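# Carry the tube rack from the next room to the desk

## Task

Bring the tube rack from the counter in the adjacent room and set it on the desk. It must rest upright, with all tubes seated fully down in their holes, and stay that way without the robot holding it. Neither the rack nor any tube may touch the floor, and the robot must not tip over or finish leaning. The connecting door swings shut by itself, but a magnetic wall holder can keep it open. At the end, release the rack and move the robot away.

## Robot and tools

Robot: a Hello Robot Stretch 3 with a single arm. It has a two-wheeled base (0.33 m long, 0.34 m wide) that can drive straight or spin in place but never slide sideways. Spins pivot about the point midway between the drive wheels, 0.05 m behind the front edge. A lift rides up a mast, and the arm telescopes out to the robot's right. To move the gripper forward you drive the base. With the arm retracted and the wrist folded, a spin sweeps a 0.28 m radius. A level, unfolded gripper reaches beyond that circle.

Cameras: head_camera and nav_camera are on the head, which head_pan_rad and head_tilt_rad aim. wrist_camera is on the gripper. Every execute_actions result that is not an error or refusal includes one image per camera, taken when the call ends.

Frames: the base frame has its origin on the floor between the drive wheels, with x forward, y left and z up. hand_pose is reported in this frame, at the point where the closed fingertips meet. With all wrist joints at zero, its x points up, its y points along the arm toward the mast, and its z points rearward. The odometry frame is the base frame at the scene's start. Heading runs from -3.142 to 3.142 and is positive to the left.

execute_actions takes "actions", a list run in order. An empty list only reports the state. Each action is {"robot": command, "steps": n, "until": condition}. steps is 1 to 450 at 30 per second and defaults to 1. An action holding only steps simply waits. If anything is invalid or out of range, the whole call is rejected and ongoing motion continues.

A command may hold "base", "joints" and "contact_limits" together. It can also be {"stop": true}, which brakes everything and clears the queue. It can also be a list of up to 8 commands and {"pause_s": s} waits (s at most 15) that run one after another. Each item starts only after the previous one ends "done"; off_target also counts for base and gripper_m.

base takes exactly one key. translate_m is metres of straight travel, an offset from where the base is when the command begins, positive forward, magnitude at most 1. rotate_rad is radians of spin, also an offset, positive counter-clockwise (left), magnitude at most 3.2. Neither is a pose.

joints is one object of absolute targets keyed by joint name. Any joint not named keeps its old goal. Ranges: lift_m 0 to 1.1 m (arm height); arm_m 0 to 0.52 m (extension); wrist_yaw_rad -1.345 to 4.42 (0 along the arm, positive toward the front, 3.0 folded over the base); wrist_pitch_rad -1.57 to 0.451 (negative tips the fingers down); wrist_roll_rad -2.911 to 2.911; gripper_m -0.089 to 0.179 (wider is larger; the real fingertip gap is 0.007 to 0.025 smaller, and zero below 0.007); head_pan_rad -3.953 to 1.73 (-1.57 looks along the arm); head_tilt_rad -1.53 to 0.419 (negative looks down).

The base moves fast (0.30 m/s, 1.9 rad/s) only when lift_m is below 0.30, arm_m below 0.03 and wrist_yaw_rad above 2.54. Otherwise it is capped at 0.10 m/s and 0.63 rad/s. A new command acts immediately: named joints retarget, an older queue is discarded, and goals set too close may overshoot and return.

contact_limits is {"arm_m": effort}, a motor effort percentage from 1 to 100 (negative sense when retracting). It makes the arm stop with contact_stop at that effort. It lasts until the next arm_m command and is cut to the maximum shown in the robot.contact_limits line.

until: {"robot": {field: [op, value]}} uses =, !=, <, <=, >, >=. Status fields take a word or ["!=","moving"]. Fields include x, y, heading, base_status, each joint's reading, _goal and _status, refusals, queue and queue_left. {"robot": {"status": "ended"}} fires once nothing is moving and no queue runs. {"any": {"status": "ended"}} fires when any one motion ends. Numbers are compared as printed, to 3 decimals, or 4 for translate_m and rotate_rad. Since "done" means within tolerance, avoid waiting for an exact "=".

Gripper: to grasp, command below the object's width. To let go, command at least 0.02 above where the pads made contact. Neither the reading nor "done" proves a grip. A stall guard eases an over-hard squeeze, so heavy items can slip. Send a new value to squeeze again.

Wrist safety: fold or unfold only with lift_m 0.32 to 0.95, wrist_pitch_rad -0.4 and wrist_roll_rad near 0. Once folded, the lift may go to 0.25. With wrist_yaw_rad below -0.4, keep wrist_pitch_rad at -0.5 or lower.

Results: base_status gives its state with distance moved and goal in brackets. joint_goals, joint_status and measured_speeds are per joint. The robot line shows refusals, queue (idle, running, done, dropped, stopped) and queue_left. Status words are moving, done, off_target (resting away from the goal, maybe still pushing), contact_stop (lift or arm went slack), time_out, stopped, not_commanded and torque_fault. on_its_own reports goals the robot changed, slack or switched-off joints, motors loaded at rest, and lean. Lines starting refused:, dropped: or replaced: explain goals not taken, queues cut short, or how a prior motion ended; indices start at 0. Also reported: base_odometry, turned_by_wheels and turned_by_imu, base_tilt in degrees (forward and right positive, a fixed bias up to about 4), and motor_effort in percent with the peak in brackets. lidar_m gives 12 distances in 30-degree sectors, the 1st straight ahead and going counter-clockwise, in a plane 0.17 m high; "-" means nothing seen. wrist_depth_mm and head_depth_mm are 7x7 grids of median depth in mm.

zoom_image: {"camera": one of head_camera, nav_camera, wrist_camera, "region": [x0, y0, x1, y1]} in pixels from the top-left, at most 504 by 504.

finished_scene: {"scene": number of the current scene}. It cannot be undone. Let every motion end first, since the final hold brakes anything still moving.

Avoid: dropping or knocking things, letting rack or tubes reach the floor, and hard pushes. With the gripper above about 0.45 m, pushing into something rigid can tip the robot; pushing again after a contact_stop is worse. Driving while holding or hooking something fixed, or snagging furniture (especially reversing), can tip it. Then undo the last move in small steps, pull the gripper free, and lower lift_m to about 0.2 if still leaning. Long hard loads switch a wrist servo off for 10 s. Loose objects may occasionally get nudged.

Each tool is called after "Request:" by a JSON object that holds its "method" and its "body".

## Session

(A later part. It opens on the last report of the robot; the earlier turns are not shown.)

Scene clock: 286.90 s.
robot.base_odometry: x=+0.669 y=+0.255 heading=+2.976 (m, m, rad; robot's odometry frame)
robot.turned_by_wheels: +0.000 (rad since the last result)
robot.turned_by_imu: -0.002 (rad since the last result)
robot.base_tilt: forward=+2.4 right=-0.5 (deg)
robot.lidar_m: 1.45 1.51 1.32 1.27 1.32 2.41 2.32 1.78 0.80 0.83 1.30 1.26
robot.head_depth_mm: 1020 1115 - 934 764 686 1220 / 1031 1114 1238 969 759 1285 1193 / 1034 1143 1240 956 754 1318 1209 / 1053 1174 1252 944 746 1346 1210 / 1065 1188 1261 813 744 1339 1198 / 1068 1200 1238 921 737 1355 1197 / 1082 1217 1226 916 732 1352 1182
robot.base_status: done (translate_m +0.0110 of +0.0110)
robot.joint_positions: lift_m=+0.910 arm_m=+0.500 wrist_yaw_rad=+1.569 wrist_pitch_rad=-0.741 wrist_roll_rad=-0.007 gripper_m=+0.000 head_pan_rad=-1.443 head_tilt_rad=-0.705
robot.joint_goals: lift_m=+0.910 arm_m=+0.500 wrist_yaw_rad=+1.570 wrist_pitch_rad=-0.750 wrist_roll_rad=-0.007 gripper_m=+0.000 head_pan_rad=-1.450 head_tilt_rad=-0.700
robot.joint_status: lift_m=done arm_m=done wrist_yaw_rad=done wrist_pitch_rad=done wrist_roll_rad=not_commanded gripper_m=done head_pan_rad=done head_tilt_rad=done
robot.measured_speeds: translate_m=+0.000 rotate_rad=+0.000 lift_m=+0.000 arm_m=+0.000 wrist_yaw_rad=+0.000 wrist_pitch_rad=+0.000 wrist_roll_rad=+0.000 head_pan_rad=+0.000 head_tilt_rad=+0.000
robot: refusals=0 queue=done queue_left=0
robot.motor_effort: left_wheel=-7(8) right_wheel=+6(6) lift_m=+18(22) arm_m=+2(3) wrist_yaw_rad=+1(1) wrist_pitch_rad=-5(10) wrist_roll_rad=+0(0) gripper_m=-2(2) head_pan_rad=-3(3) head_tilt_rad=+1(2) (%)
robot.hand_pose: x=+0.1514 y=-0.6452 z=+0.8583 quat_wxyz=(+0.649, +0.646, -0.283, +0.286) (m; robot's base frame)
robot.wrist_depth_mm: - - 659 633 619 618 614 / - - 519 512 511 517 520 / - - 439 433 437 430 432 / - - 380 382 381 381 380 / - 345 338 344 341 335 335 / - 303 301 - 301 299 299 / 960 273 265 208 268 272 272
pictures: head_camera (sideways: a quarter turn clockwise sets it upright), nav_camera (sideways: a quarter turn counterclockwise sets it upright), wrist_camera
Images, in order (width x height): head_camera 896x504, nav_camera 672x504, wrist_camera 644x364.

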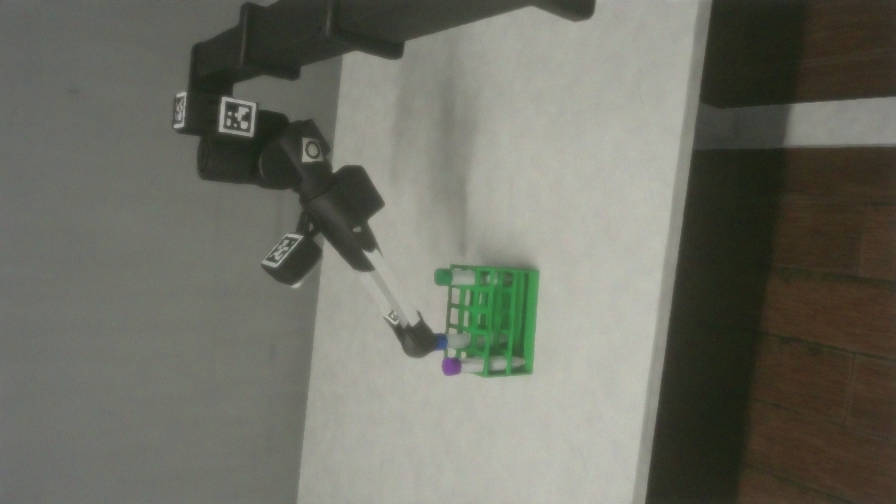

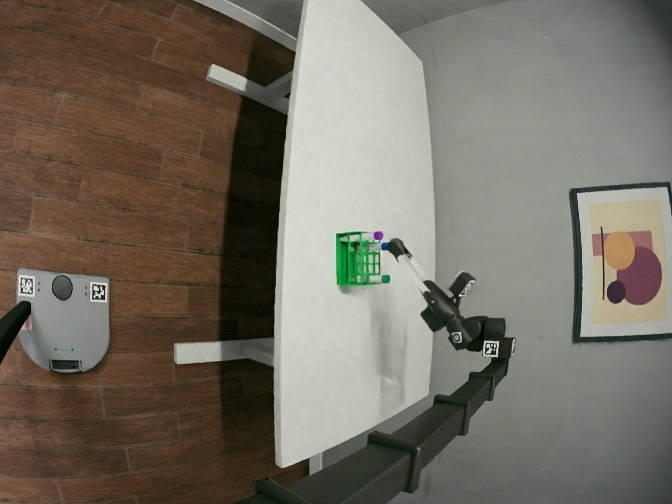

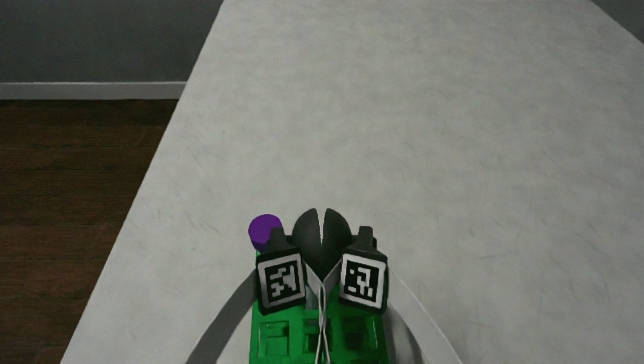

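Request:
{"method": "execute_actions", "body": {"actions": [{"robot":[{"joints":{"lift_m":0.897}},{"pause_s":0.7}],"steps":100,"until":{"robot":{"status":"ended"}}}]}}

Request:
{"method": "zoom_image", "body": {"camera": "head_camera", "region": [300,230,550,440]}}

Scene clock: 289.17 s.
robot.base_odometry: x=+0.669 y=+0.255 heading=+2.976 (m, m, rad; robot's odometry frame)
robot.turned_by_wheels: +0.000 (rad since the last result)
robot.turned_by_imu: -0.001 (rad since the last result)
robot.base_tilt: forward=+2.3 right=-0.4 (deg)
robot.lidar_m: 1.45 1.50 1.33 1.27 1.32 2.40 2.31 1.78 0.80 0.83 1.30 1.26
robot.head_depth_mm: 1022 1113 - 932 767 683 1219 / 1029 1117 1240 968 765 1288 1199 / 1038 1143 1241 957 756 1328 1213 / 1048 1175 1246 948 747 1339 1203 / 1065 1184 1257 812 743 1340 1188 / 1075 1201 1250 919 737 1348 1186 / 1089 1208 1233 919 730 1362 1176
robot.base_status: done (translate_m +0.0110 of +0.0110)
robot.joint_positions: lift_m=+0.903 arm_m=+0.500 wrist_yaw_rad=+1.569 wrist_pitch_rad=-0.709 wrist_roll_rad=-0.007 gripper_m=+0.000 head_pan_rad=-1.443 head_tilt_rad=-0.705
robot.joint_goals: lift_m=+0.903 arm_m=+0.500 wrist_yaw_rad=+1.570 wrist_pitch_rad=-0.750 wrist_roll_rad=-0.007 gripper_m=+0.000 head_pan_rad=-1.450 head_tilt_rad=-0.700
robot.joint_status: lift_m=contact_stop arm_m=done wrist_yaw_rad=done wrist_pitch_rad=done wrist_roll_rad=not_commanded gripper_m=done head_pan_rad=done head_tilt_rad=done
robot.measured_speeds: translate_m=+0.000 rotate_rad=+0.000 lift_m=-0.002 arm_m=+0.000 wrist_yaw_rad=+0.000 wrist_pitch_rad=+0.120 wrist_roll_rad=+0.000 head_pan_rad=+0.000 head_tilt_rad=+0.000
robot: refusals=0 queue=dropped queue_left=0
robot.on_its_own: lift_m is slack since a contact_stop, until your next command for it (your +0.897 is given up)
robot.motor_effort: left_wheel=-9(9) right_wheel=+9(9) lift_m=+23(23) arm_m=+3(3) wrist_yaw_rad=+0(1) wrist_pitch_rad=-29(29) wrist_roll_rad=+0(0) gripper_m=-2(2) head_pan_rad=-3(2) head_tilt_rad=+2(2) (%)
robot.hand_pose: x=+0.1575 y=-0.6452 z=+0.8568 quat_wxyz=(+0.644, +0.641, -0.293, +0.297) (m; robot's base frame)
robot.wrist_depth_mm: - - 698 666 663 662 639 / - - 537 537 531 537 535 / - - 451 451 452 446 450 / - - 391 385 387 385 384 / - 348 340 350 335 338 337 / - 302 302 212 302 301 300 / 968 273 265 207 271 271 271
pictures: head_camera (sideways: a quarter turn clockwise sets it upright), nav_camera (sideways: a quarter turn counterclockwise sets it upright), wrist_camera
dropped: robot: command 0 of its queue: lift_m: contact_stop
Images, in order (width x height): head_camera 896x504, nav_camera 672x504, wrist_camera 644x364.

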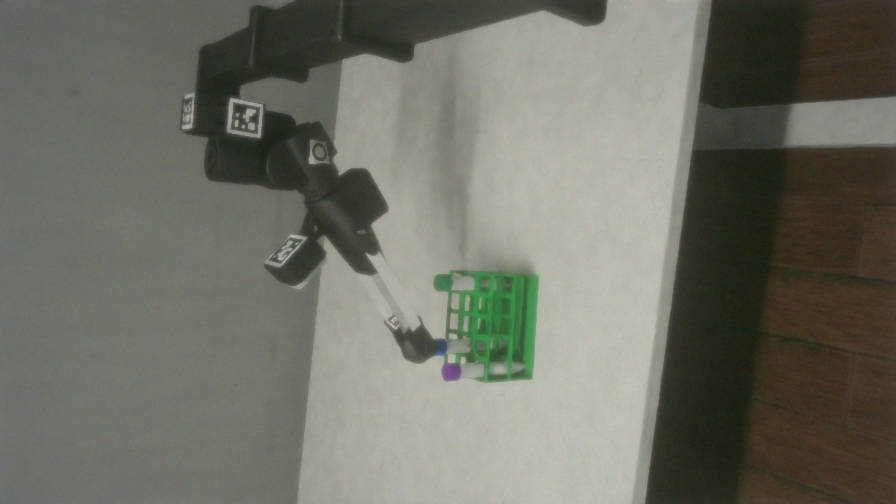

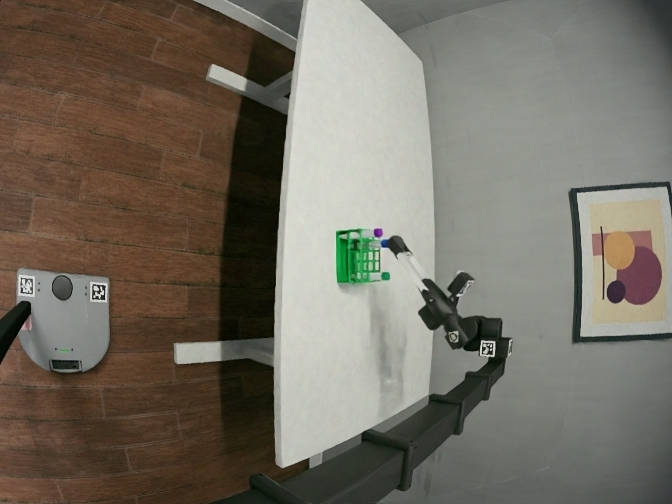

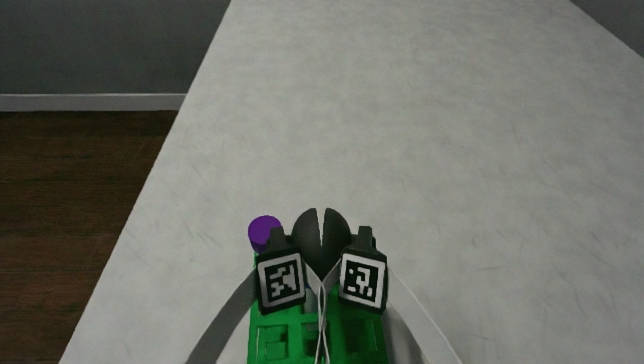

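Region (300, 230, 550, 440) of head_camera's 896x504 image, scaled by 2.016, with more detail than that image has; it fills the top 423 rows of this view, and the rest is white.

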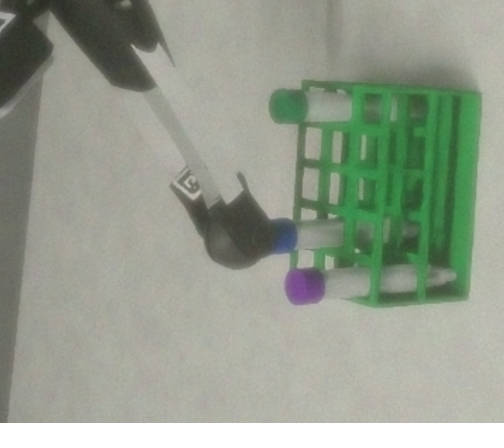

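Request:
{"method": "execute_actions", "body": {"actions": [{"robot":[{"joints":{"lift_m":0.97}},{"base":{"translate_m":-0.12}}],"steps":200,"until":{"robot":{"status":"ended"}}}]}}

Request:
{"method": "zoom_image", "body": {"camera": "head_camera", "region": [350,280,600,490]}}

Scene clock: 295.73 s.
robot.base_odometry: x=+0.787 y=+0.235 heading=+2.976 (m, m, rad; robot's odometry frame)
robot.turned_by_wheels: +0.000 (rad since the last result)
robot.turned_by_imu: -0.001 (rad since the last result)
robot.base_tilt: forward=+2.4 right=-0.5 (deg)
robot.lidar_m: 1.57 1.62 1.32 1.27 1.32 2.29 2.19 1.78 1.30 0.78 1.30 1.35
robot.head_depth_mm: 1020 - 1288 1373 768 685 1227 / 1020 1173 1241 959 762 1334 1210 / 1037 1143 1193 952 754 1318 1194 / 1046 1154 1214 942 749 1340 1202 / 1062 1191 1267 935 739 1341 1201 / 1075 1204 1242 817 734 1355 1187 / 1083 1212 1225 879 729 1344 1184
robot.base_status: done (translate_m -0.1200 of -0.1200)
robot.joint_positions: lift_m=+0.970 arm_m=+0.500 wrist_yaw_rad=+1.569 wrist_pitch_rad=-0.761 wrist_roll_rad=-0.007 gripper_m=+0.000 head_pan_rad=-1.443 head_tilt_rad=-0.705
robot.joint_goals: lift_m=+0.970 arm_m=+0.500 wrist_yaw_rad=+1.570 wrist_pitch_rad=-0.750 wrist_roll_rad=-0.007 gripper_m=+0.000 head_pan_rad=-1.450 head_tilt_rad=-0.700
robot.joint_status: lift_m=done arm_m=done wrist_yaw_rad=done wrist_pitch_rad=done wrist_roll_rad=not_commanded gripper_m=done head_pan_rad=done head_tilt_rad=done
robot.measured_speeds: translate_m=+0.000 rotate_rad=+0.000 lift_m=+0.000 arm_m=+0.000 wrist_yaw_rad=+0.000 wrist_pitch_rad=+0.000 wrist_roll_rad=+0.000 head_pan_rad=+0.000 head_tilt_rad=+0.000
robot: refusals=0 queue=done queue_left=0
robot.motor_effort: left_wheel=-3(11) right_wheel=+2(9) lift_m=+31(31) arm_m=+3(3) wrist_yaw_rad=+1(1) wrist_pitch_rad=+7(24) wrist_roll_rad=+0(0) gripper_m=-2(2) head_pan_rad=-3(3) head_tilt_rad=+2(2) (%)
robot.hand_pose: x=+0.1476 y=-0.6452 z=+0.9144 quat_wxyz=(+0.651, +0.649, -0.277, +0.280) (m; robot's base frame)
robot.wrist_depth_mm: - - 794 716 709 713 689 / - - 621 600 601 592 593 / - - 512 514 498 511 508 / - - 454 366 448 443 448 / - - 398 367 399 396 394 / - 375 363 - 356 356 354 / - 330 327 323 325 323 322
pictures: head_camera (sideways: a quarter turn clockwise sets it upright), nav_camera (sideways: a quarter turn counterclockwise sets it upright), wrist_camera
Images, in order (width x height): head_camera 896x504, nav_camera 672x504, wrist_camera 644x364.

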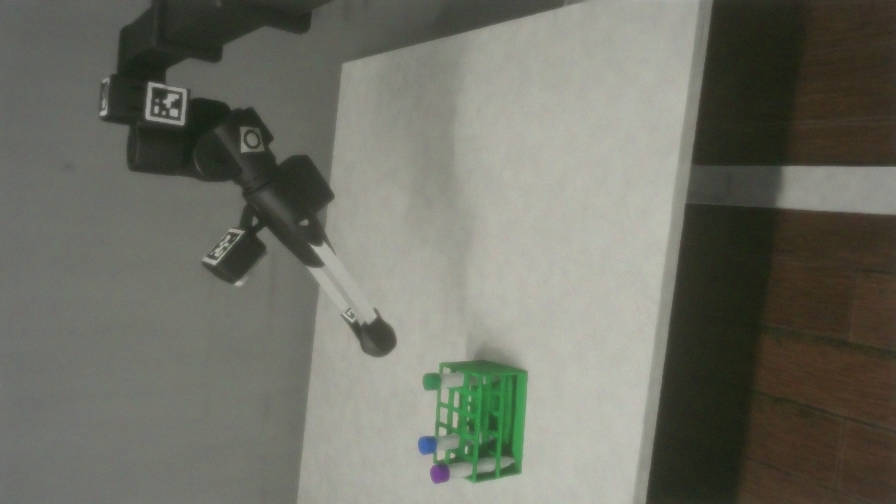

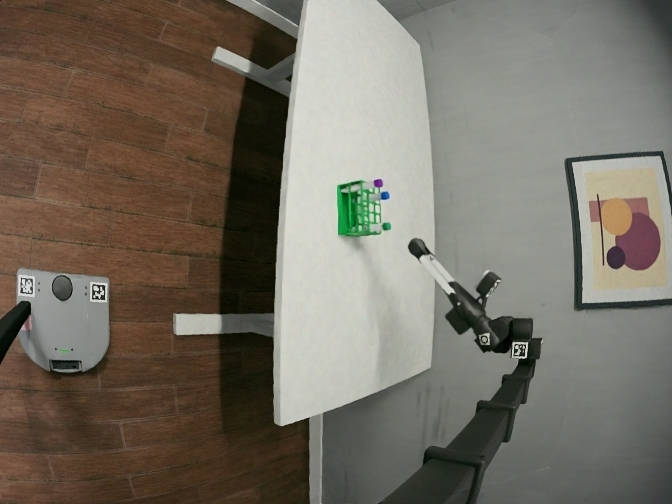

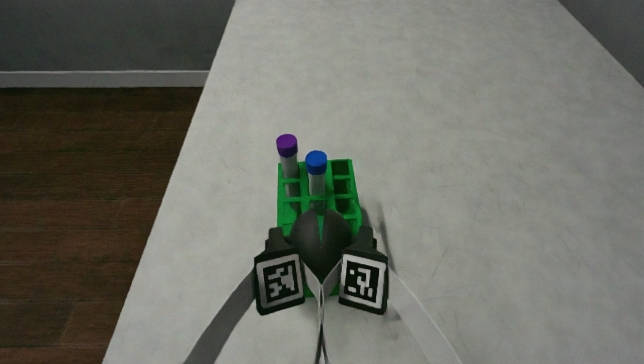

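Region (350, 280, 600, 490) of head_camera's 896x504 image, scaled by 2.016, with more detail than that image has; it fills the top 423 rows of this view, and the rest is white.

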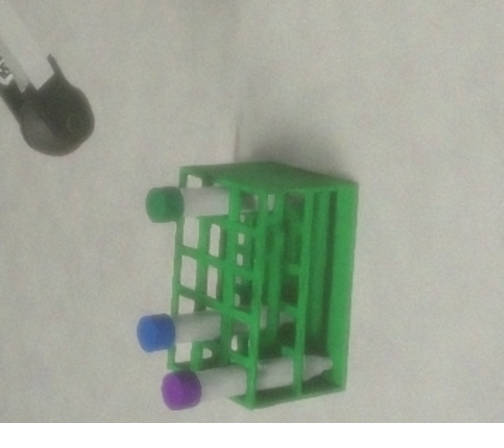

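Request:
{"method": "execute_actions", "body": {"actions": [{"robot":{"joints":{"wrist_pitch_rad":-1.3,"lift_m":1.02}},"steps":150,"until":{"robot":{"status":"ended"}}}]}}

Scene clock: 306.13 s.
robot.base_odometry: x=+0.787 y=+0.235 heading=+2.976 (m, m, rad; robot's odometry frame)
robot.turned_by_wheels: +0.000 (rad since the last result)
robot.turned_by_imu: -0.001 (rad since the last result)
robot.base_tilt: forward=+2.4 right=-0.7 (deg)
robot.lidar_m: 1.57 1.63 1.32 1.27 1.32 2.28 2.20 1.78 1.29 0.78 1.30 1.35
robot.head_depth_mm: 993 1141 1266 1372 769 683 1226 / 997 1164 1245 963 763 1328 1218 / 1027 1143 1242 954 759 1323 1187 / 1049 1157 1255 939 748 1329 1199 / 1065 1191 1256 932 745 1333 1197 / 1073 1199 1240 816 736 1362 1191 / 1086 1215 1226 886 730 1356 1183
robot.base_status: done (translate_m -0.1200 of -0.1200)
robot.joint_positions: lift_m=+1.020 arm_m=+0.500 wrist_yaw_rad=+1.569 wrist_pitch_rad=-1.299 wrist_roll_rad=-0.007 gripper_m=+0.000 head_pan_rad=-1.443 head_tilt_rad=-0.705
robot.joint_goals: lift_m=+1.020 arm_m=+0.500 wrist_yaw_rad=+1.570 wrist_pitch_rad=-1.300 wrist_roll_rad=-0.007 gripper_m=+0.000 head_pan_rad=-1.450 head_tilt_rad=-0.700
robot.joint_status: lift_m=done arm_m=done wrist_yaw_rad=done wrist_pitch_rad=done wrist_roll_rad=not_commanded gripper_m=done head_pan_rad=done head_tilt_rad=done
robot.measured_speeds: translate_m=+0.000 rotate_rad=+0.000 lift_m=+0.000 arm_m=+0.000 wrist_yaw_rad=+0.000 wrist_pitch_rad=+0.000 wrist_roll_rad=+0.000 head_pan_rad=+0.000 head_tilt_rad=+0.000
robot: refusals=0 queue=done queue_left=0
robot.motor_effort: left_wheel=-3(3) right_wheel=+2(2) lift_m=+30(31) arm_m=+3(3) wrist_yaw_rad=+1(0) wrist_pitch_rad=+0(5) wrist_roll_rad=+0(0) gripper_m=-2(2) head_pan_rad=-4(3) head_tilt_rad=+1(2) (%)
robot.hand_pose: x=+0.0241 y=-0.6450 z=+0.9052 quat_wxyz=(+0.701, +0.700, -0.094, +0.097) (m; robot's base frame)
robot.wrist_depth_mm: - - 384 303 387 379 383 / - 378 377 346 379 376 379 / - 369 368 371 366 371 366 / - 366 358 361 358 362 364 / - 358 355 357 357 353 353 / - 352 349 - 347 348 346 / - 347 342 340 341 346 341
pictures: head_camera (sideways: a quarter turn clockwise sets it upright), nav_camera (sideways: a quarter turn counterclockwise sets it upright), wrist_camera
Images, in order (width x height): head_camera 896x504, nav_camera 672x504, wrist_camera 644x364.

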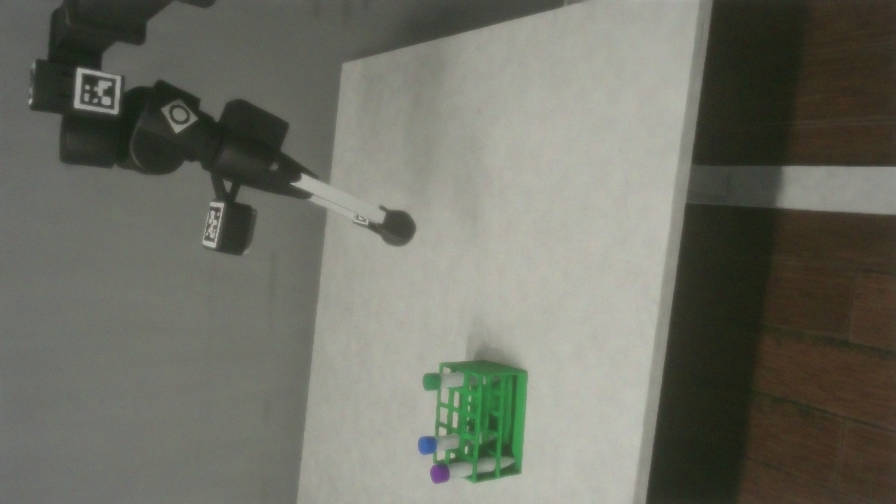

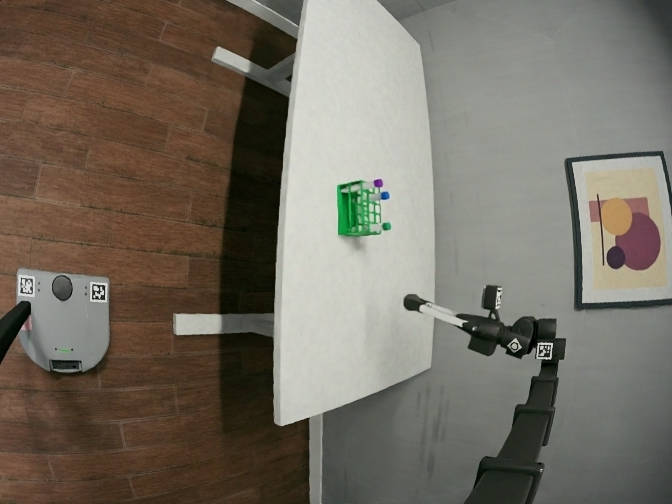

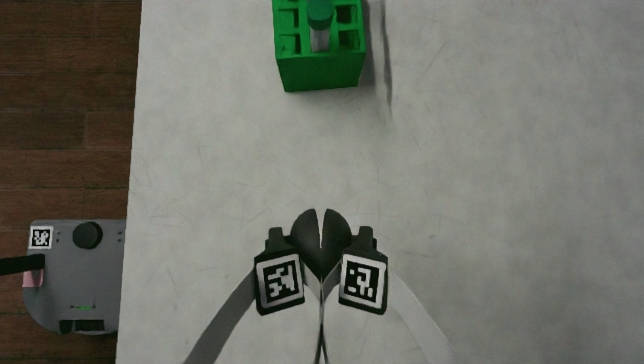

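Request:
{"method": "execute_actions", "body": {"actions": [{"robot":{"base":{"translate_m":0.24},"joints":{"head_pan_rad":-1.2}},"steps":200,"until":{"robot":{"status":"ended"}}}]}}

Request:
{"method": "zoom_image", "body": {"camera": "head_camera", "region": [300,120,620,420]}}

Scene clock: 312.63 s.
robot.base_odometry: x=+0.550 y=+0.275 heading=+2.976 (m, m, rad; robot's odometry frame)
robot.turned_by_wheels: +0.000 (rad since the last result)
robot.turned_by_imu: -0.002 (rad since the last result)
robot.base_tilt: forward=+2.5 right=-0.4 (deg)
robot.lidar_m: 1.33 1.38 1.33 1.28 1.32 1.81 2.43 1.78 0.85 1.25 1.30 1.17
robot.head_depth_mm: 1009 1096 1215 968 749 664 1216 / 1041 1147 1245 943 752 678 1214 / 1072 1182 1268 957 755 1325 1199 / 1109 1239 1273 941 749 1367 1212 / 1143 1284 1267 936 744 1404 1198 / 1191 1325 1241 925 760 1393 1190 / 1235 1403 1223 912 797 1384 1181
robot.base_status: done (translate_m +0.2400 of +0.2400)
robot.joint_positions: lift_m=+1.020 arm_m=+0.500 wrist_yaw_rad=+1.569 wrist_pitch_rad=-1.300 wrist_roll_rad=-0.007 gripper_m=+0.000 head_pan_rad=-1.207 head_tilt_rad=-0.705
robot.joint_goals: lift_m=+1.020 arm_m=+0.500 wrist_yaw_rad=+1.570 wrist_pitch_rad=-1.300 wrist_roll_rad=-0.007 gripper_m=+0.000 head_pan_rad=-1.200 head_tilt_rad=-0.700
robot.joint_status: lift_m=done arm_m=done wrist_yaw_rad=done wrist_pitch_rad=done wrist_roll_rad=not_commanded gripper_m=done head_pan_rad=done head_tilt_rad=done
robot.measured_speeds: translate_m=+0.000 rotate_rad=+0.000 lift_m=+0.000 arm_m=+0.000 wrist_yaw_rad=+0.000 wrist_pitch_rad=+0.000 wrist_roll_rad=+0.000 head_pan_rad=+0.000 head_tilt_rad=+0.000
robot: refusals=0 queue=done queue_left=0
robot.motor_effort: left_wheel=-3(4) right_wheel=+2(6) lift_m=+30(30) arm_m=+3(3) wrist_yaw_rad=+0(0) wrist_pitch_rad=+0(0) wrist_roll_rad=+0(0) gripper_m=-1(2) head_pan_rad=+3(19) head_tilt_rad=+2(2) (%)
robot.hand_pose: x=+0.0239 y=-0.6450 z=+0.9052 quat_wxyz=(+0.701, +0.700, -0.093, +0.097) (m; robot's base frame)
robot.wrist_depth_mm: - - 391 386 384 385 383 / - - 372 375 381 369 381 / - 374 368 366 367 368 370 / - 363 366 357 361 360 361 / - 356 355 278 355 357 353 / - 346 352 - 348 350 346 / - 345 342 340 346 342 340
pictures: head_camera (sideways: a quarter turn clockwise sets it upright), nav_camera (sideways: a quarter turn counterclockwise sets it upright), wrist_camera
Images, in order (width x height): head_camera 896x504, nav_camera 672x504, wrist_camera 644x364.

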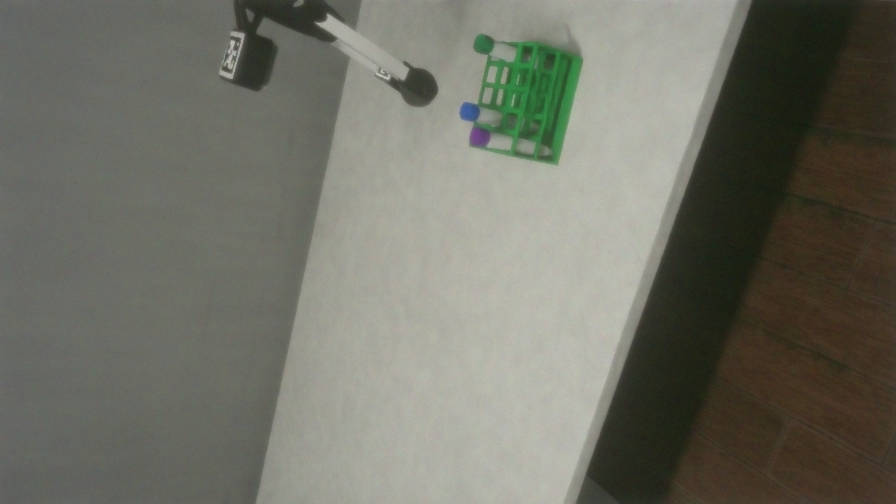

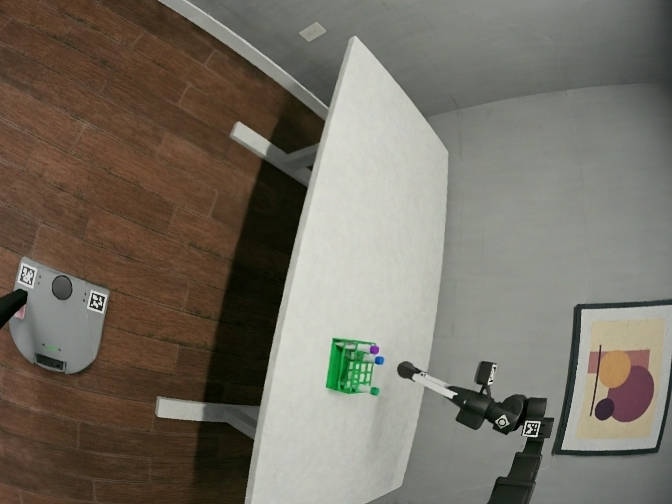

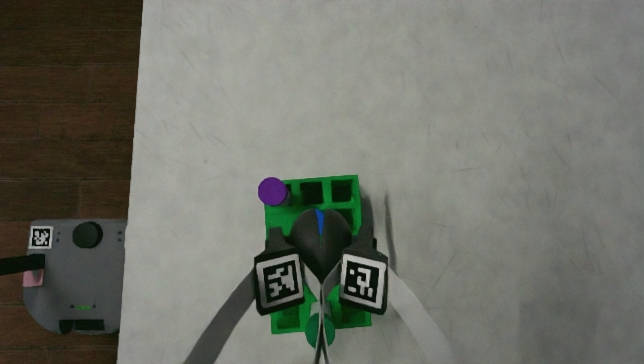

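Region (300, 120, 620, 420) of head_camera's 896x504 image, scaled by 1.575, with more detail than that image has; it fills the top 472 rows of this view, and the rest is white.

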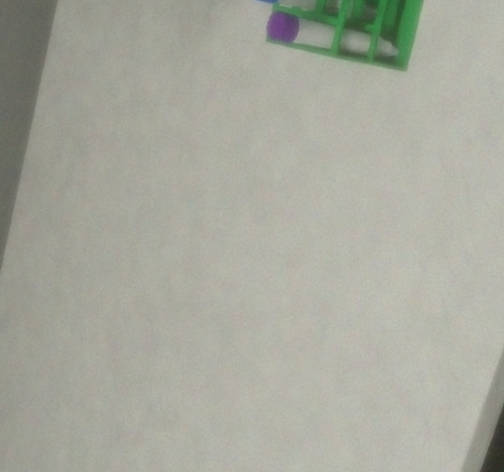

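Request:
{"method": "execute_actions", "body": {"actions": [{"robot":{"joints":{"head_pan_rad":-1.6,"lift_m":0.982}},"steps":200,"until":{"robot":{"status":"ended"}}}]}}

Request:
{"method": "zoom_image", "body": {"camera": "head_camera", "region": [330,150,630,400]}}

Scene clock: 316.30 s.
robot.base_odometry: x=+0.550 y=+0.275 heading=+2.976 (m, m, rad; robot's odometry frame)
robot.turned_by_wheels: +0.000 (rad since the last result)
robot.turned_by_imu: -0.001 (rad since the last result)
robot.base_tilt: forward=+2.5 right=-0.3 (deg)
robot.lidar_m: 1.33 1.38 1.32 1.28 1.32 1.81 2.43 1.78 0.84 1.25 1.29 1.17
robot.head_depth_mm: 1065 1149 - 903 771 1373 1226 / 1051 - 1253 966 762 1317 1191 / 1036 1193 1261 955 757 1353 1208 / 1034 - 1165 944 748 1352 1206 / 1046 1157 1206 784 744 1331 1201 / 1037 1151 1238 924 738 1332 1183 / 1029 1151 1231 916 729 1329 1185
robot.base_status: done (translate_m +0.2400 of +0.2400)
robot.joint_positions: lift_m=+0.982 arm_m=+0.500 wrist_yaw_rad=+1.569 wrist_pitch_rad=-1.300 wrist_roll_rad=-0.007 gripper_m=+0.000 head_pan_rad=-1.593 head_tilt_rad=-0.705
robot.joint_goals: lift_m=+0.982 arm_m=+0.500 wrist_yaw_rad=+1.570 wrist_pitch_rad=-1.300 wrist_roll_rad=-0.007 gripper_m=+0.000 head_pan_rad=-1.600 head_tilt_rad=-0.700
robot.joint_status: lift_m=done arm_m=done wrist_yaw_rad=done wrist_pitch_rad=done wrist_roll_rad=not_commanded gripper_m=done head_pan_rad=done head_tilt_rad=done
robot.measured_speeds: translate_m=+0.000 rotate_rad=+0.000 lift_m=+0.000 arm_m=+0.000 wrist_yaw_rad=+0.000 wrist_pitch_rad=+0.000 wrist_roll_rad=+0.000 head_pan_rad=+0.000 head_tilt_rad=+0.000
robot: refusals=0 queue=done queue_left=0
robot.motor_effort: left_wheel=-3(3) right_wheel=+2(2) lift_m=+22(30) arm_m=+3(2) wrist_yaw_rad=+0(0) wrist_pitch_rad=+0(0) wrist_roll_rad=+0(0) gripper_m=-2(2) head_pan_rad=-3(24) head_tilt_rad=+2(2) (%)
robot.hand_pose: x=+0.0239 y=-0.6450 z=+0.8675 quat_wxyz=(+0.701, +0.700, -0.093, +0.097) (m; robot's base frame)
robot.wrist_depth_mm: - 346 341 341 342 340 341 / - 338 336 335 333 336 338 / - 328 333 326 328 329 325 / - 323 320 275 322 322 322 / - 315 316 277 316 317 316 / - 311 310 - 313 314 310 / - 304 302 235 306 306 305
pictures: head_camera (sideways: a quarter turn clockwise sets it upright), nav_camera (sideways: a quarter turn counterclockwise sets it upright), wrist_camera
Images, in order (width x height): head_camera 896x504, nav_camera 672x504, wrist_camera 644x364.

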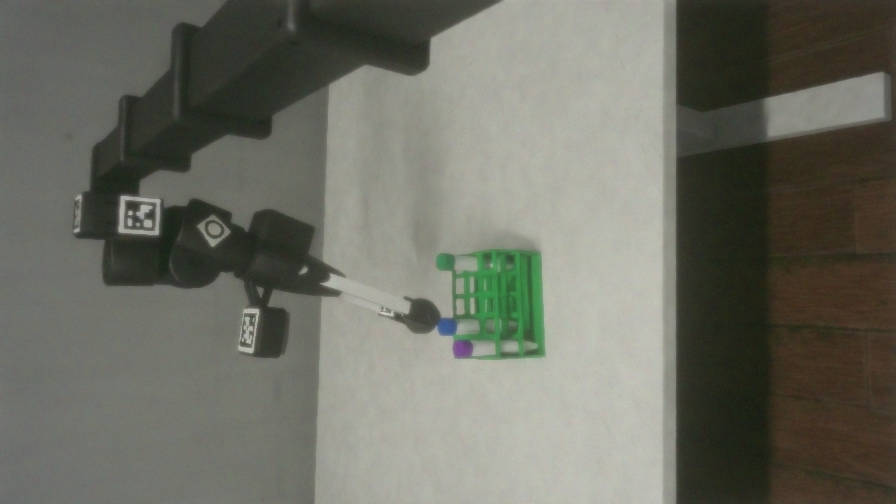

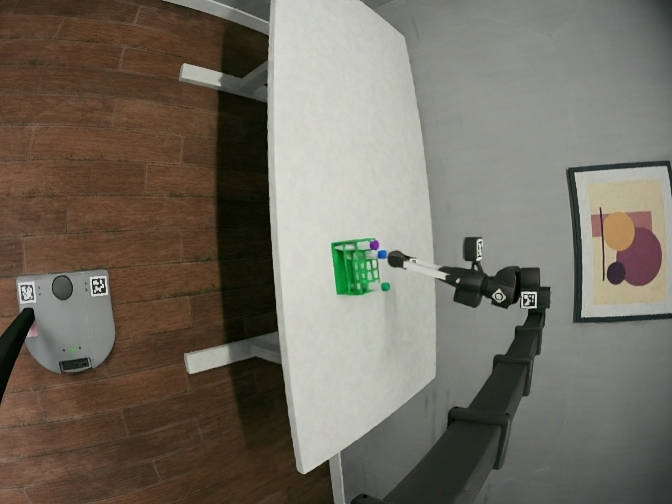

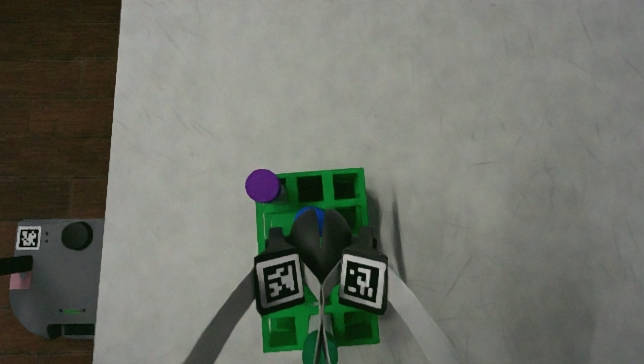

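Region (330, 150, 630, 400) of head_camera's 896x504 image, scaled by 1.680, with more detail than that image has.

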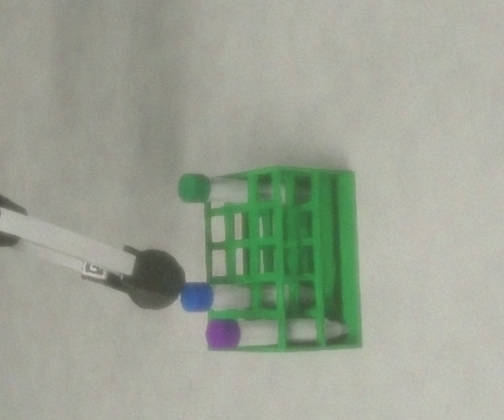

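Request:
{"method": "execute_actions", "body": {"actions": [{"robot":[{"base":{"translate_m":0.012},"joints":{"arm_m":0.496}},{"joints":{"lift_m":0.962}}],"steps":200,"until":{"robot":{"status":"ended"}}}]}}

Request:
{"method": "zoom_image", "body": {"camera": "head_camera", "region": [330,150,630,400]}}

Scene clock: 323.90 s.
robot.base_odometry: x=+0.539 y=+0.276 heading=+2.976 (m, m, rad; robot's odometry frame)
robot.turned_by_wheels: +0.000 (rad since the last result)
robot.turned_by_imu: -0.004 (rad since the last result)
robot.base_tilt: forward=+2.4 right=-0.6 (deg)
robot.lidar_m: 1.32 1.37 1.32 1.27 1.32 1.80 2.45 1.79 0.85 1.25 1.21 1.16
robot.head_depth_mm: 1067 1166 - - 768 1375 1226 / 1064 - 1224 963 761 1330 1191 / 1037 1219 1258 961 752 1355 1208 / 1038 - 1160 947 749 1347 1208 / 1045 1166 1211 882 743 1345 1194 / 1037 1153 1238 932 736 1326 1195 / 1034 1157 1224 919 732 1329 1184
robot.base_status: done (translate_m +0.0120 of +0.0120)
robot.joint_positions: lift_m=+0.970 arm_m=+0.496 wrist_yaw_rad=+1.569 wrist_pitch_rad=-1.285 wrist_roll_rad=-0.007 gripper_m=+0.000 head_pan_rad=-1.593 head_tilt_rad=-0.705
robot.joint_goals: lift_m=+0.970 arm_m=+0.496 wrist_yaw_rad=+1.570 wrist_pitch_rad=-1.300 wrist_roll_rad=-0.007 gripper_m=+0.000 head_pan_rad=-1.600 head_tilt_rad=-0.700
robot.joint_status: lift_m=contact_stop arm_m=done wrist_yaw_rad=done wrist_pitch_rad=done wrist_roll_rad=not_commanded gripper_m=done head_pan_rad=done head_tilt_rad=done
robot.measured_speeds: translate_m=+0.000 rotate_rad=+0.004 lift_m=+0.006 arm_m=-0.001 wrist_yaw_rad=+0.000 wrist_pitch_rad=+0.144 wrist_roll_rad=+0.000 head_pan_rad=+0.000 head_tilt_rad=+0.000
robot: refusals=0 queue=dropped queue_left=0
robot.on_its_own: lift_m is slack since a contact_stop, until your next command for it (your +0.962 is given up)
robot.motor_effort: left_wheel=-6(10) right_wheel=+2(6) lift_m=+13(21) arm_m=-2(1) wrist_yaw_rad=+1(1) wrist_pitch_rad=-13(14) wrist_roll_rad=+0(0) gripper_m=-4(4) head_pan_rad=-3(3) head_tilt_rad=+2(3) (%)
robot.hand_pose: x=+0.0276 y=-0.6416 z=+0.8559 quat_wxyz=(+0.701, +0.699, -0.098, +0.102) (m; robot's base frame)
robot.wrist_depth_mm: - 337 336 339 341 338 342 / - 330 330 332 329 334 335 / - 323 320 322 322 325 324 / - 314 318 318 316 316 318 / - 308 305 232 310 306 309 / - 301 300 244 300 303 302 / 998 295 295 231 295 297 295
pictures: head_camera (sideways: a quarter turn clockwise sets it upright), nav_camera (sideways: a quarter turn counterclockwise sets it upright), wrist_camera
Images, in order (width x height): head_camera 896x504, nav_camera 672x504, wrist_camera 644x364.

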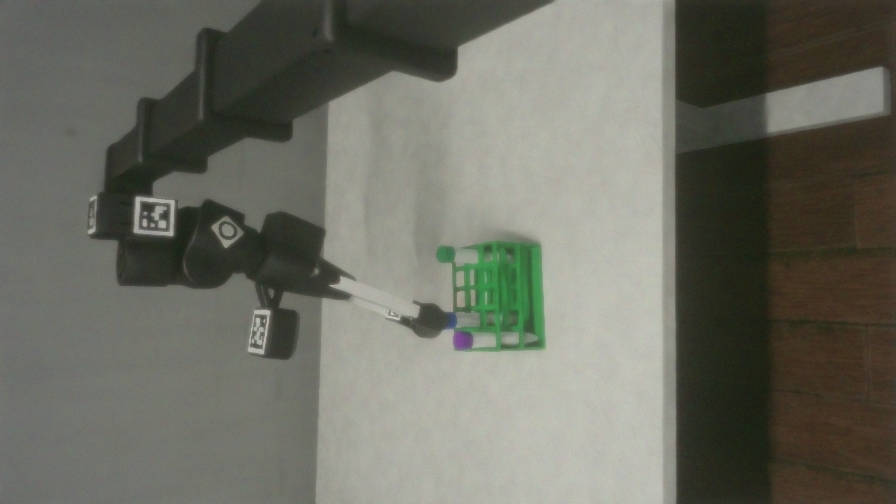

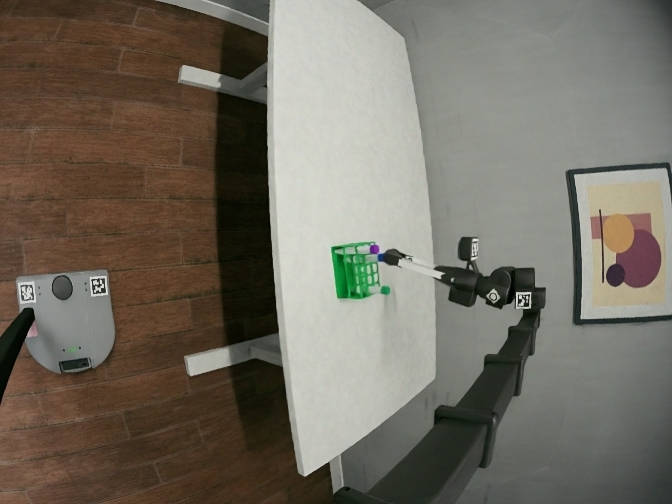

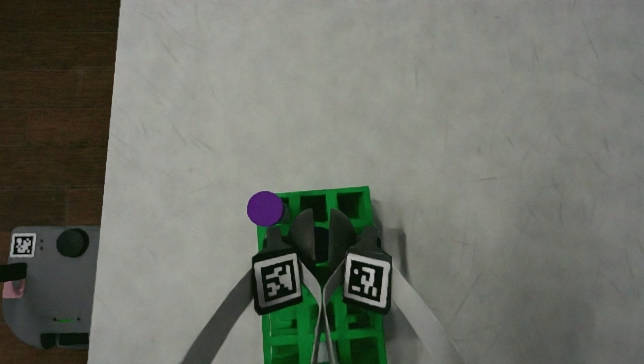

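Region (330, 150, 630, 400) of head_camera's 896x504 image, scaled by 1.680, with more detail than that image has.

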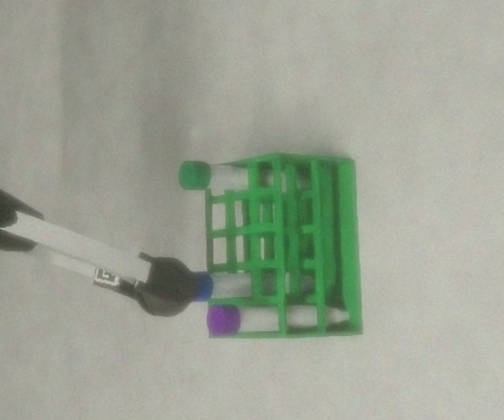

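Request:
{"method": "execute_actions", "body": {"actions": [{"robot":[{"joints":{"lift_m":1.0}},{"base":{"translate_m":-0.45},"joints":{"wrist_pitch_rad":0.0,"gripper_m":0.15}}],"steps":300,"until":{"robot":{"status":"ended"}}}]}}

Scene clock: 333.47 s.
robot.base_odometry: x=+0.983 y=+0.202 heading=+2.976 (m, m, rad; robot's odometry frame)
robot.turned_by_wheels: +0.000 (rad since the last result)
robot.turned_by_imu: -0.003 (rad since the last result)
robot.base_tilt: forward=+2.5 right=-0.3 (deg)
robot.lidar_m: 1.76 1.82 1.32 1.27 1.32 2.08 2.00 1.80 1.30 0.78 1.29 1.52
robot.head_depth_mm: 1064 - - 1562 1722 1444 1223 / 1044 - 1345 1548 1704 1435 1212 / 1024 1196 1336 1531 1692 1429 1212 / 1025 1231 1305 1057 794 1366 1206 / 1040 1126 1249 932 744 1301 1177 / 1035 1122 1239 928 736 1323 1178 / 1037 1156 1232 918 729 1316 1190
robot.base_status: done (translate_m -0.4500 of -0.4500)
robot.joint_positions: lift_m=+1.000 arm_m=+0.496 wrist_yaw_rad=+1.569 wrist_pitch_rad=-0.025 wrist_roll_rad=-0.007 gripper_m=+0.150 head_pan_rad=-1.593 head_tilt_rad=-0.705
robot.joint_goals: lift_m=+1.000 arm_m=+0.496 wrist_yaw_rad=+1.570 wrist_pitch_rad=+0.000 wrist_roll_rad=-0.007 gripper_m=+0.150 head_pan_rad=-1.600 head_tilt_rad=-0.700
robot.joint_status: lift_m=done arm_m=done wrist_yaw_rad=done wrist_pitch_rad=done wrist_roll_rad=not_commanded gripper_m=done head_pan_rad=done head_tilt_rad=done
robot.measured_speeds: translate_m=+0.000 rotate_rad=+0.000 lift_m=+0.000 arm_m=+0.000 wrist_yaw_rad=+0.000 wrist_pitch_rad=+0.000 wrist_roll_rad=+0.000 head_pan_rad=+0.000 head_tilt_rad=+0.000
robot: refusals=0 queue=done queue_left=0
robot.motor_effort: left_wheel=-1(8) right_wheel=+1(12) lift_m=+31(32) arm_m=-2(2) wrist_yaw_rad=+1(1) wrist_pitch_rad=+15(16) wrist_roll_rad=+0(0) gripper_m=+0(83) head_pan_rad=-3(3) head_tilt_rad=+2(2) (%)
robot.hand_pose: x=+0.2342 y=-0.6418 z=+1.1081 quat_wxyz=(+0.509, +0.504, -0.492, +0.495) (m; robot's base frame)
robot.wrist_depth_mm: - - - - - - 743 / - - - - - - 728 / - - - - - - 741 / - - - - - - 731 / - - - - - - 752 / - - - 968 961 - 737 / - - - 703 711 716 673
pictures: head_camera (sideways: a quarter turn clockwise sets it upright), nav_camera (sideways: a quarter turn counterclockwise sets it upright), wrist_camera
Images, in order (width x height): head_camera 896x504, nav_camera 672x504, wrist_camera 644x364.

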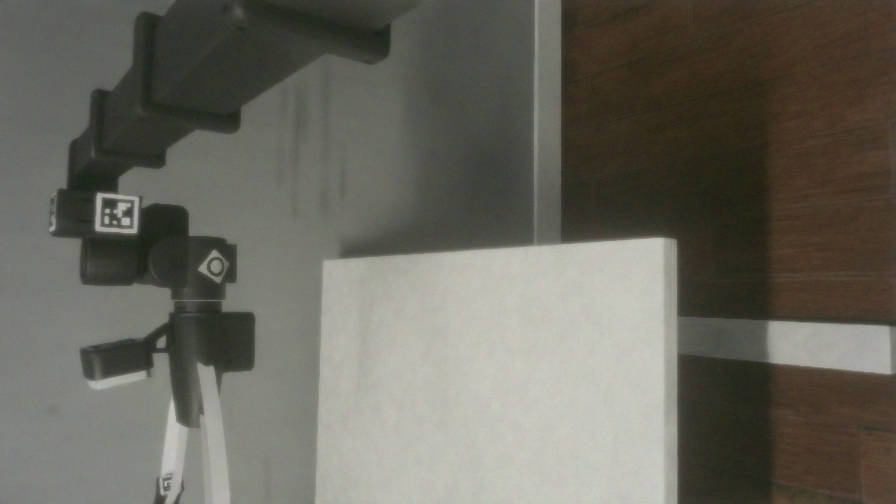

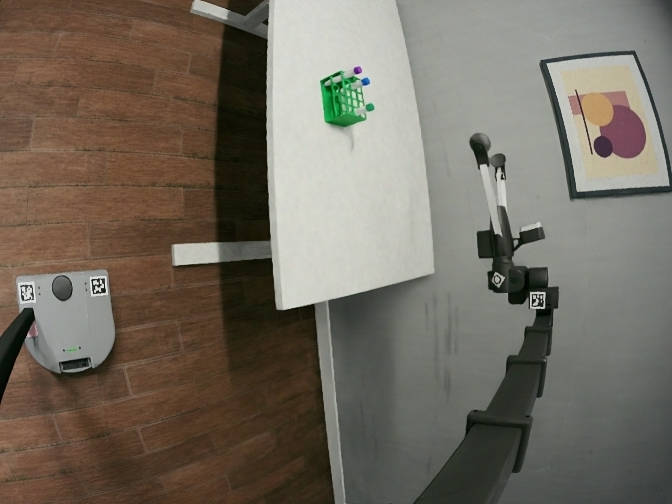

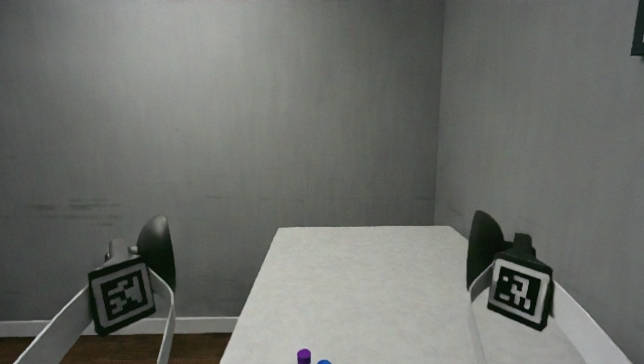

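Request:
{"method": "execute_actions", "body": {"actions": [{"robot":{"joints":{"lift_m":0.70,"arm_m":0.42}},"steps":300,"until":{"robot":{"status":"ended"}}}]}}

Request:
{"method": "zoom_image", "body": {"camera": "wrist_camera", "region": [240,120,440,300]}}

Scene clock: 339.63 s.
robot.base_odometry: x=+0.983 y=+0.202 heading=+2.976 (m, m, rad; robot's odometry frame)
robot.turned_by_wheels: +0.000 (rad since the last result)
robot.turned_by_imu: -0.002 (rad since the last result)
robot.base_tilt: forward=+2.3 right=-0.6 (deg)
robot.lidar_m: 1.77 1.82 1.32 1.27 1.31 2.08 2.00 1.79 1.30 0.78 1.30 1.52
robot.head_depth_mm: 1065 1192 1351 1562 1703 1431 1222 / 1060 1185 1345 1544 1713 1466 - / 1047 1183 1341 1477 1693 1397 1199 / 1047 1176 1300 1440 792 1377 1210 / 1048 1164 1248 977 723 1311 1171 / 1039 1156 1238 955 726 1325 1192 / 1040 1156 1230 947 712 1318 1179
robot.base_status: done (translate_m -0.4500 of -0.4500)
robot.joint_positions: lift_m=+0.700 arm_m=+0.420 wrist_yaw_rad=+1.569 wrist_pitch_rad=-0.024 wrist_roll_rad=-0.007 gripper_m=+0.150 head_pan_rad=-1.593 head_tilt_rad=-0.705
robot.joint_goals: lift_m=+0.700 arm_m=+0.420 wrist_yaw_rad=+1.570 wrist_pitch_rad=+0.000 wrist_roll_rad=-0.007 gripper_m=+0.150 head_pan_rad=-1.600 head_tilt_rad=-0.700
robot.joint_status: lift_m=done arm_m=done wrist_yaw_rad=done wrist_pitch_rad=done wrist_roll_rad=not_commanded gripper_m=done head_pan_rad=done head_tilt_rad=done
robot.measured_speeds: translate_m=+0.000 rotate_rad=+0.000 lift_m=+0.000 arm_m=+0.000 wrist_yaw_rad=+0.000 wrist_pitch_rad=+0.000 wrist_roll_rad=+0.000 head_pan_rad=+0.000 head_tilt_rad=+0.000
robot: refusals=0 queue=done queue_left=0
robot.motor_effort: left_wheel=-1(1) right_wheel=+1(1) lift_m=+22(31) arm_m=-2(1) wrist_yaw_rad=+1(1) wrist_pitch_rad=+15(15) wrist_roll_rad=+0(0) gripper_m=+0(1) head_pan_rad=-3(3) head_tilt_rad=+2(2) (%)
robot.hand_pose: x=+0.2342 y=-0.5657 z=+0.8088 quat_wxyz=(+0.508, +0.504, -0.492, +0.495) (m; robot's base frame)
robot.wrist_depth_mm: - - - - - - 834 / - - - - - - 848 / - - - - - - 824 / - - - 898 661 854 767 / - - - 432 329 504 455 / - - 321 315 316 - 313 / - - 242 240 237 237 237
pictures: head_camera (sideways: a quarter turn clockwise sets it upright), nav_camera (sideways: a quarter turn counterclockwise sets it upright), wrist_camera
Images, in order (width x height): head_camera 896x504, nav_camera 672x504, wrist_camera 644x364.

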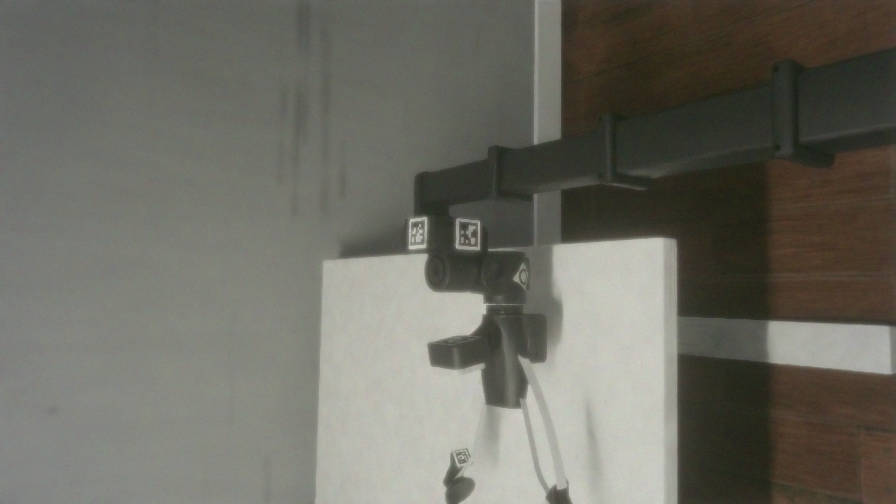

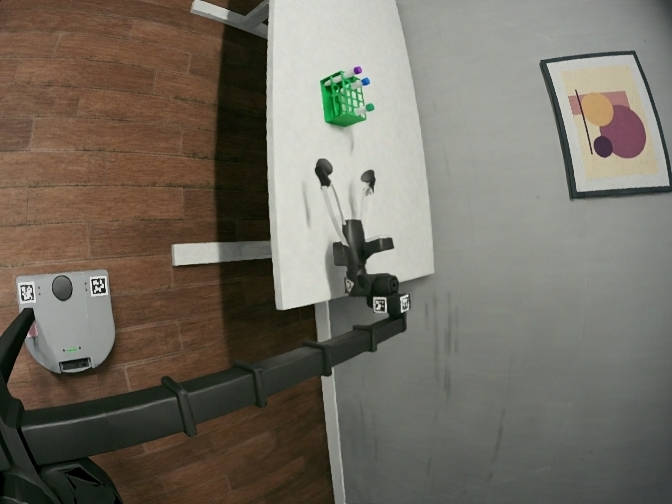

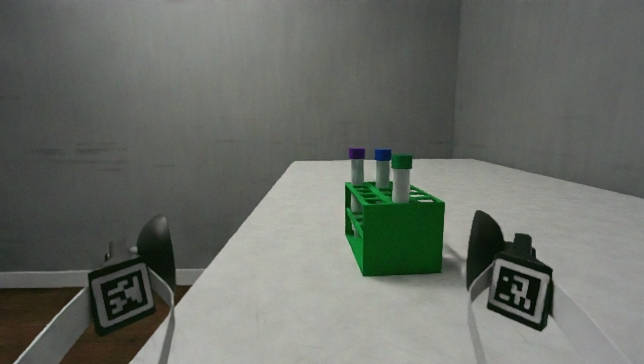

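Region (240, 120, 440, 300) of wrist_camera's 644x364 image, scaled by 2.520; it fills the top 454 rows of this view, and the rest is white.

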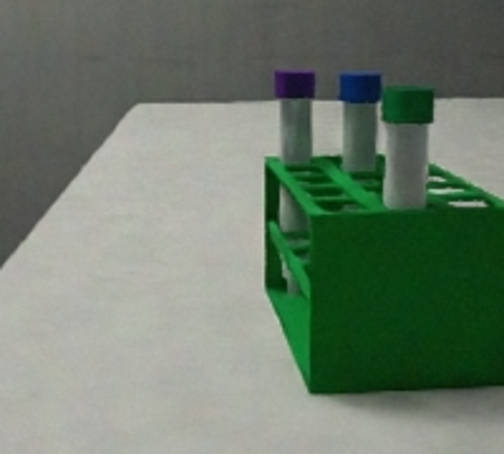

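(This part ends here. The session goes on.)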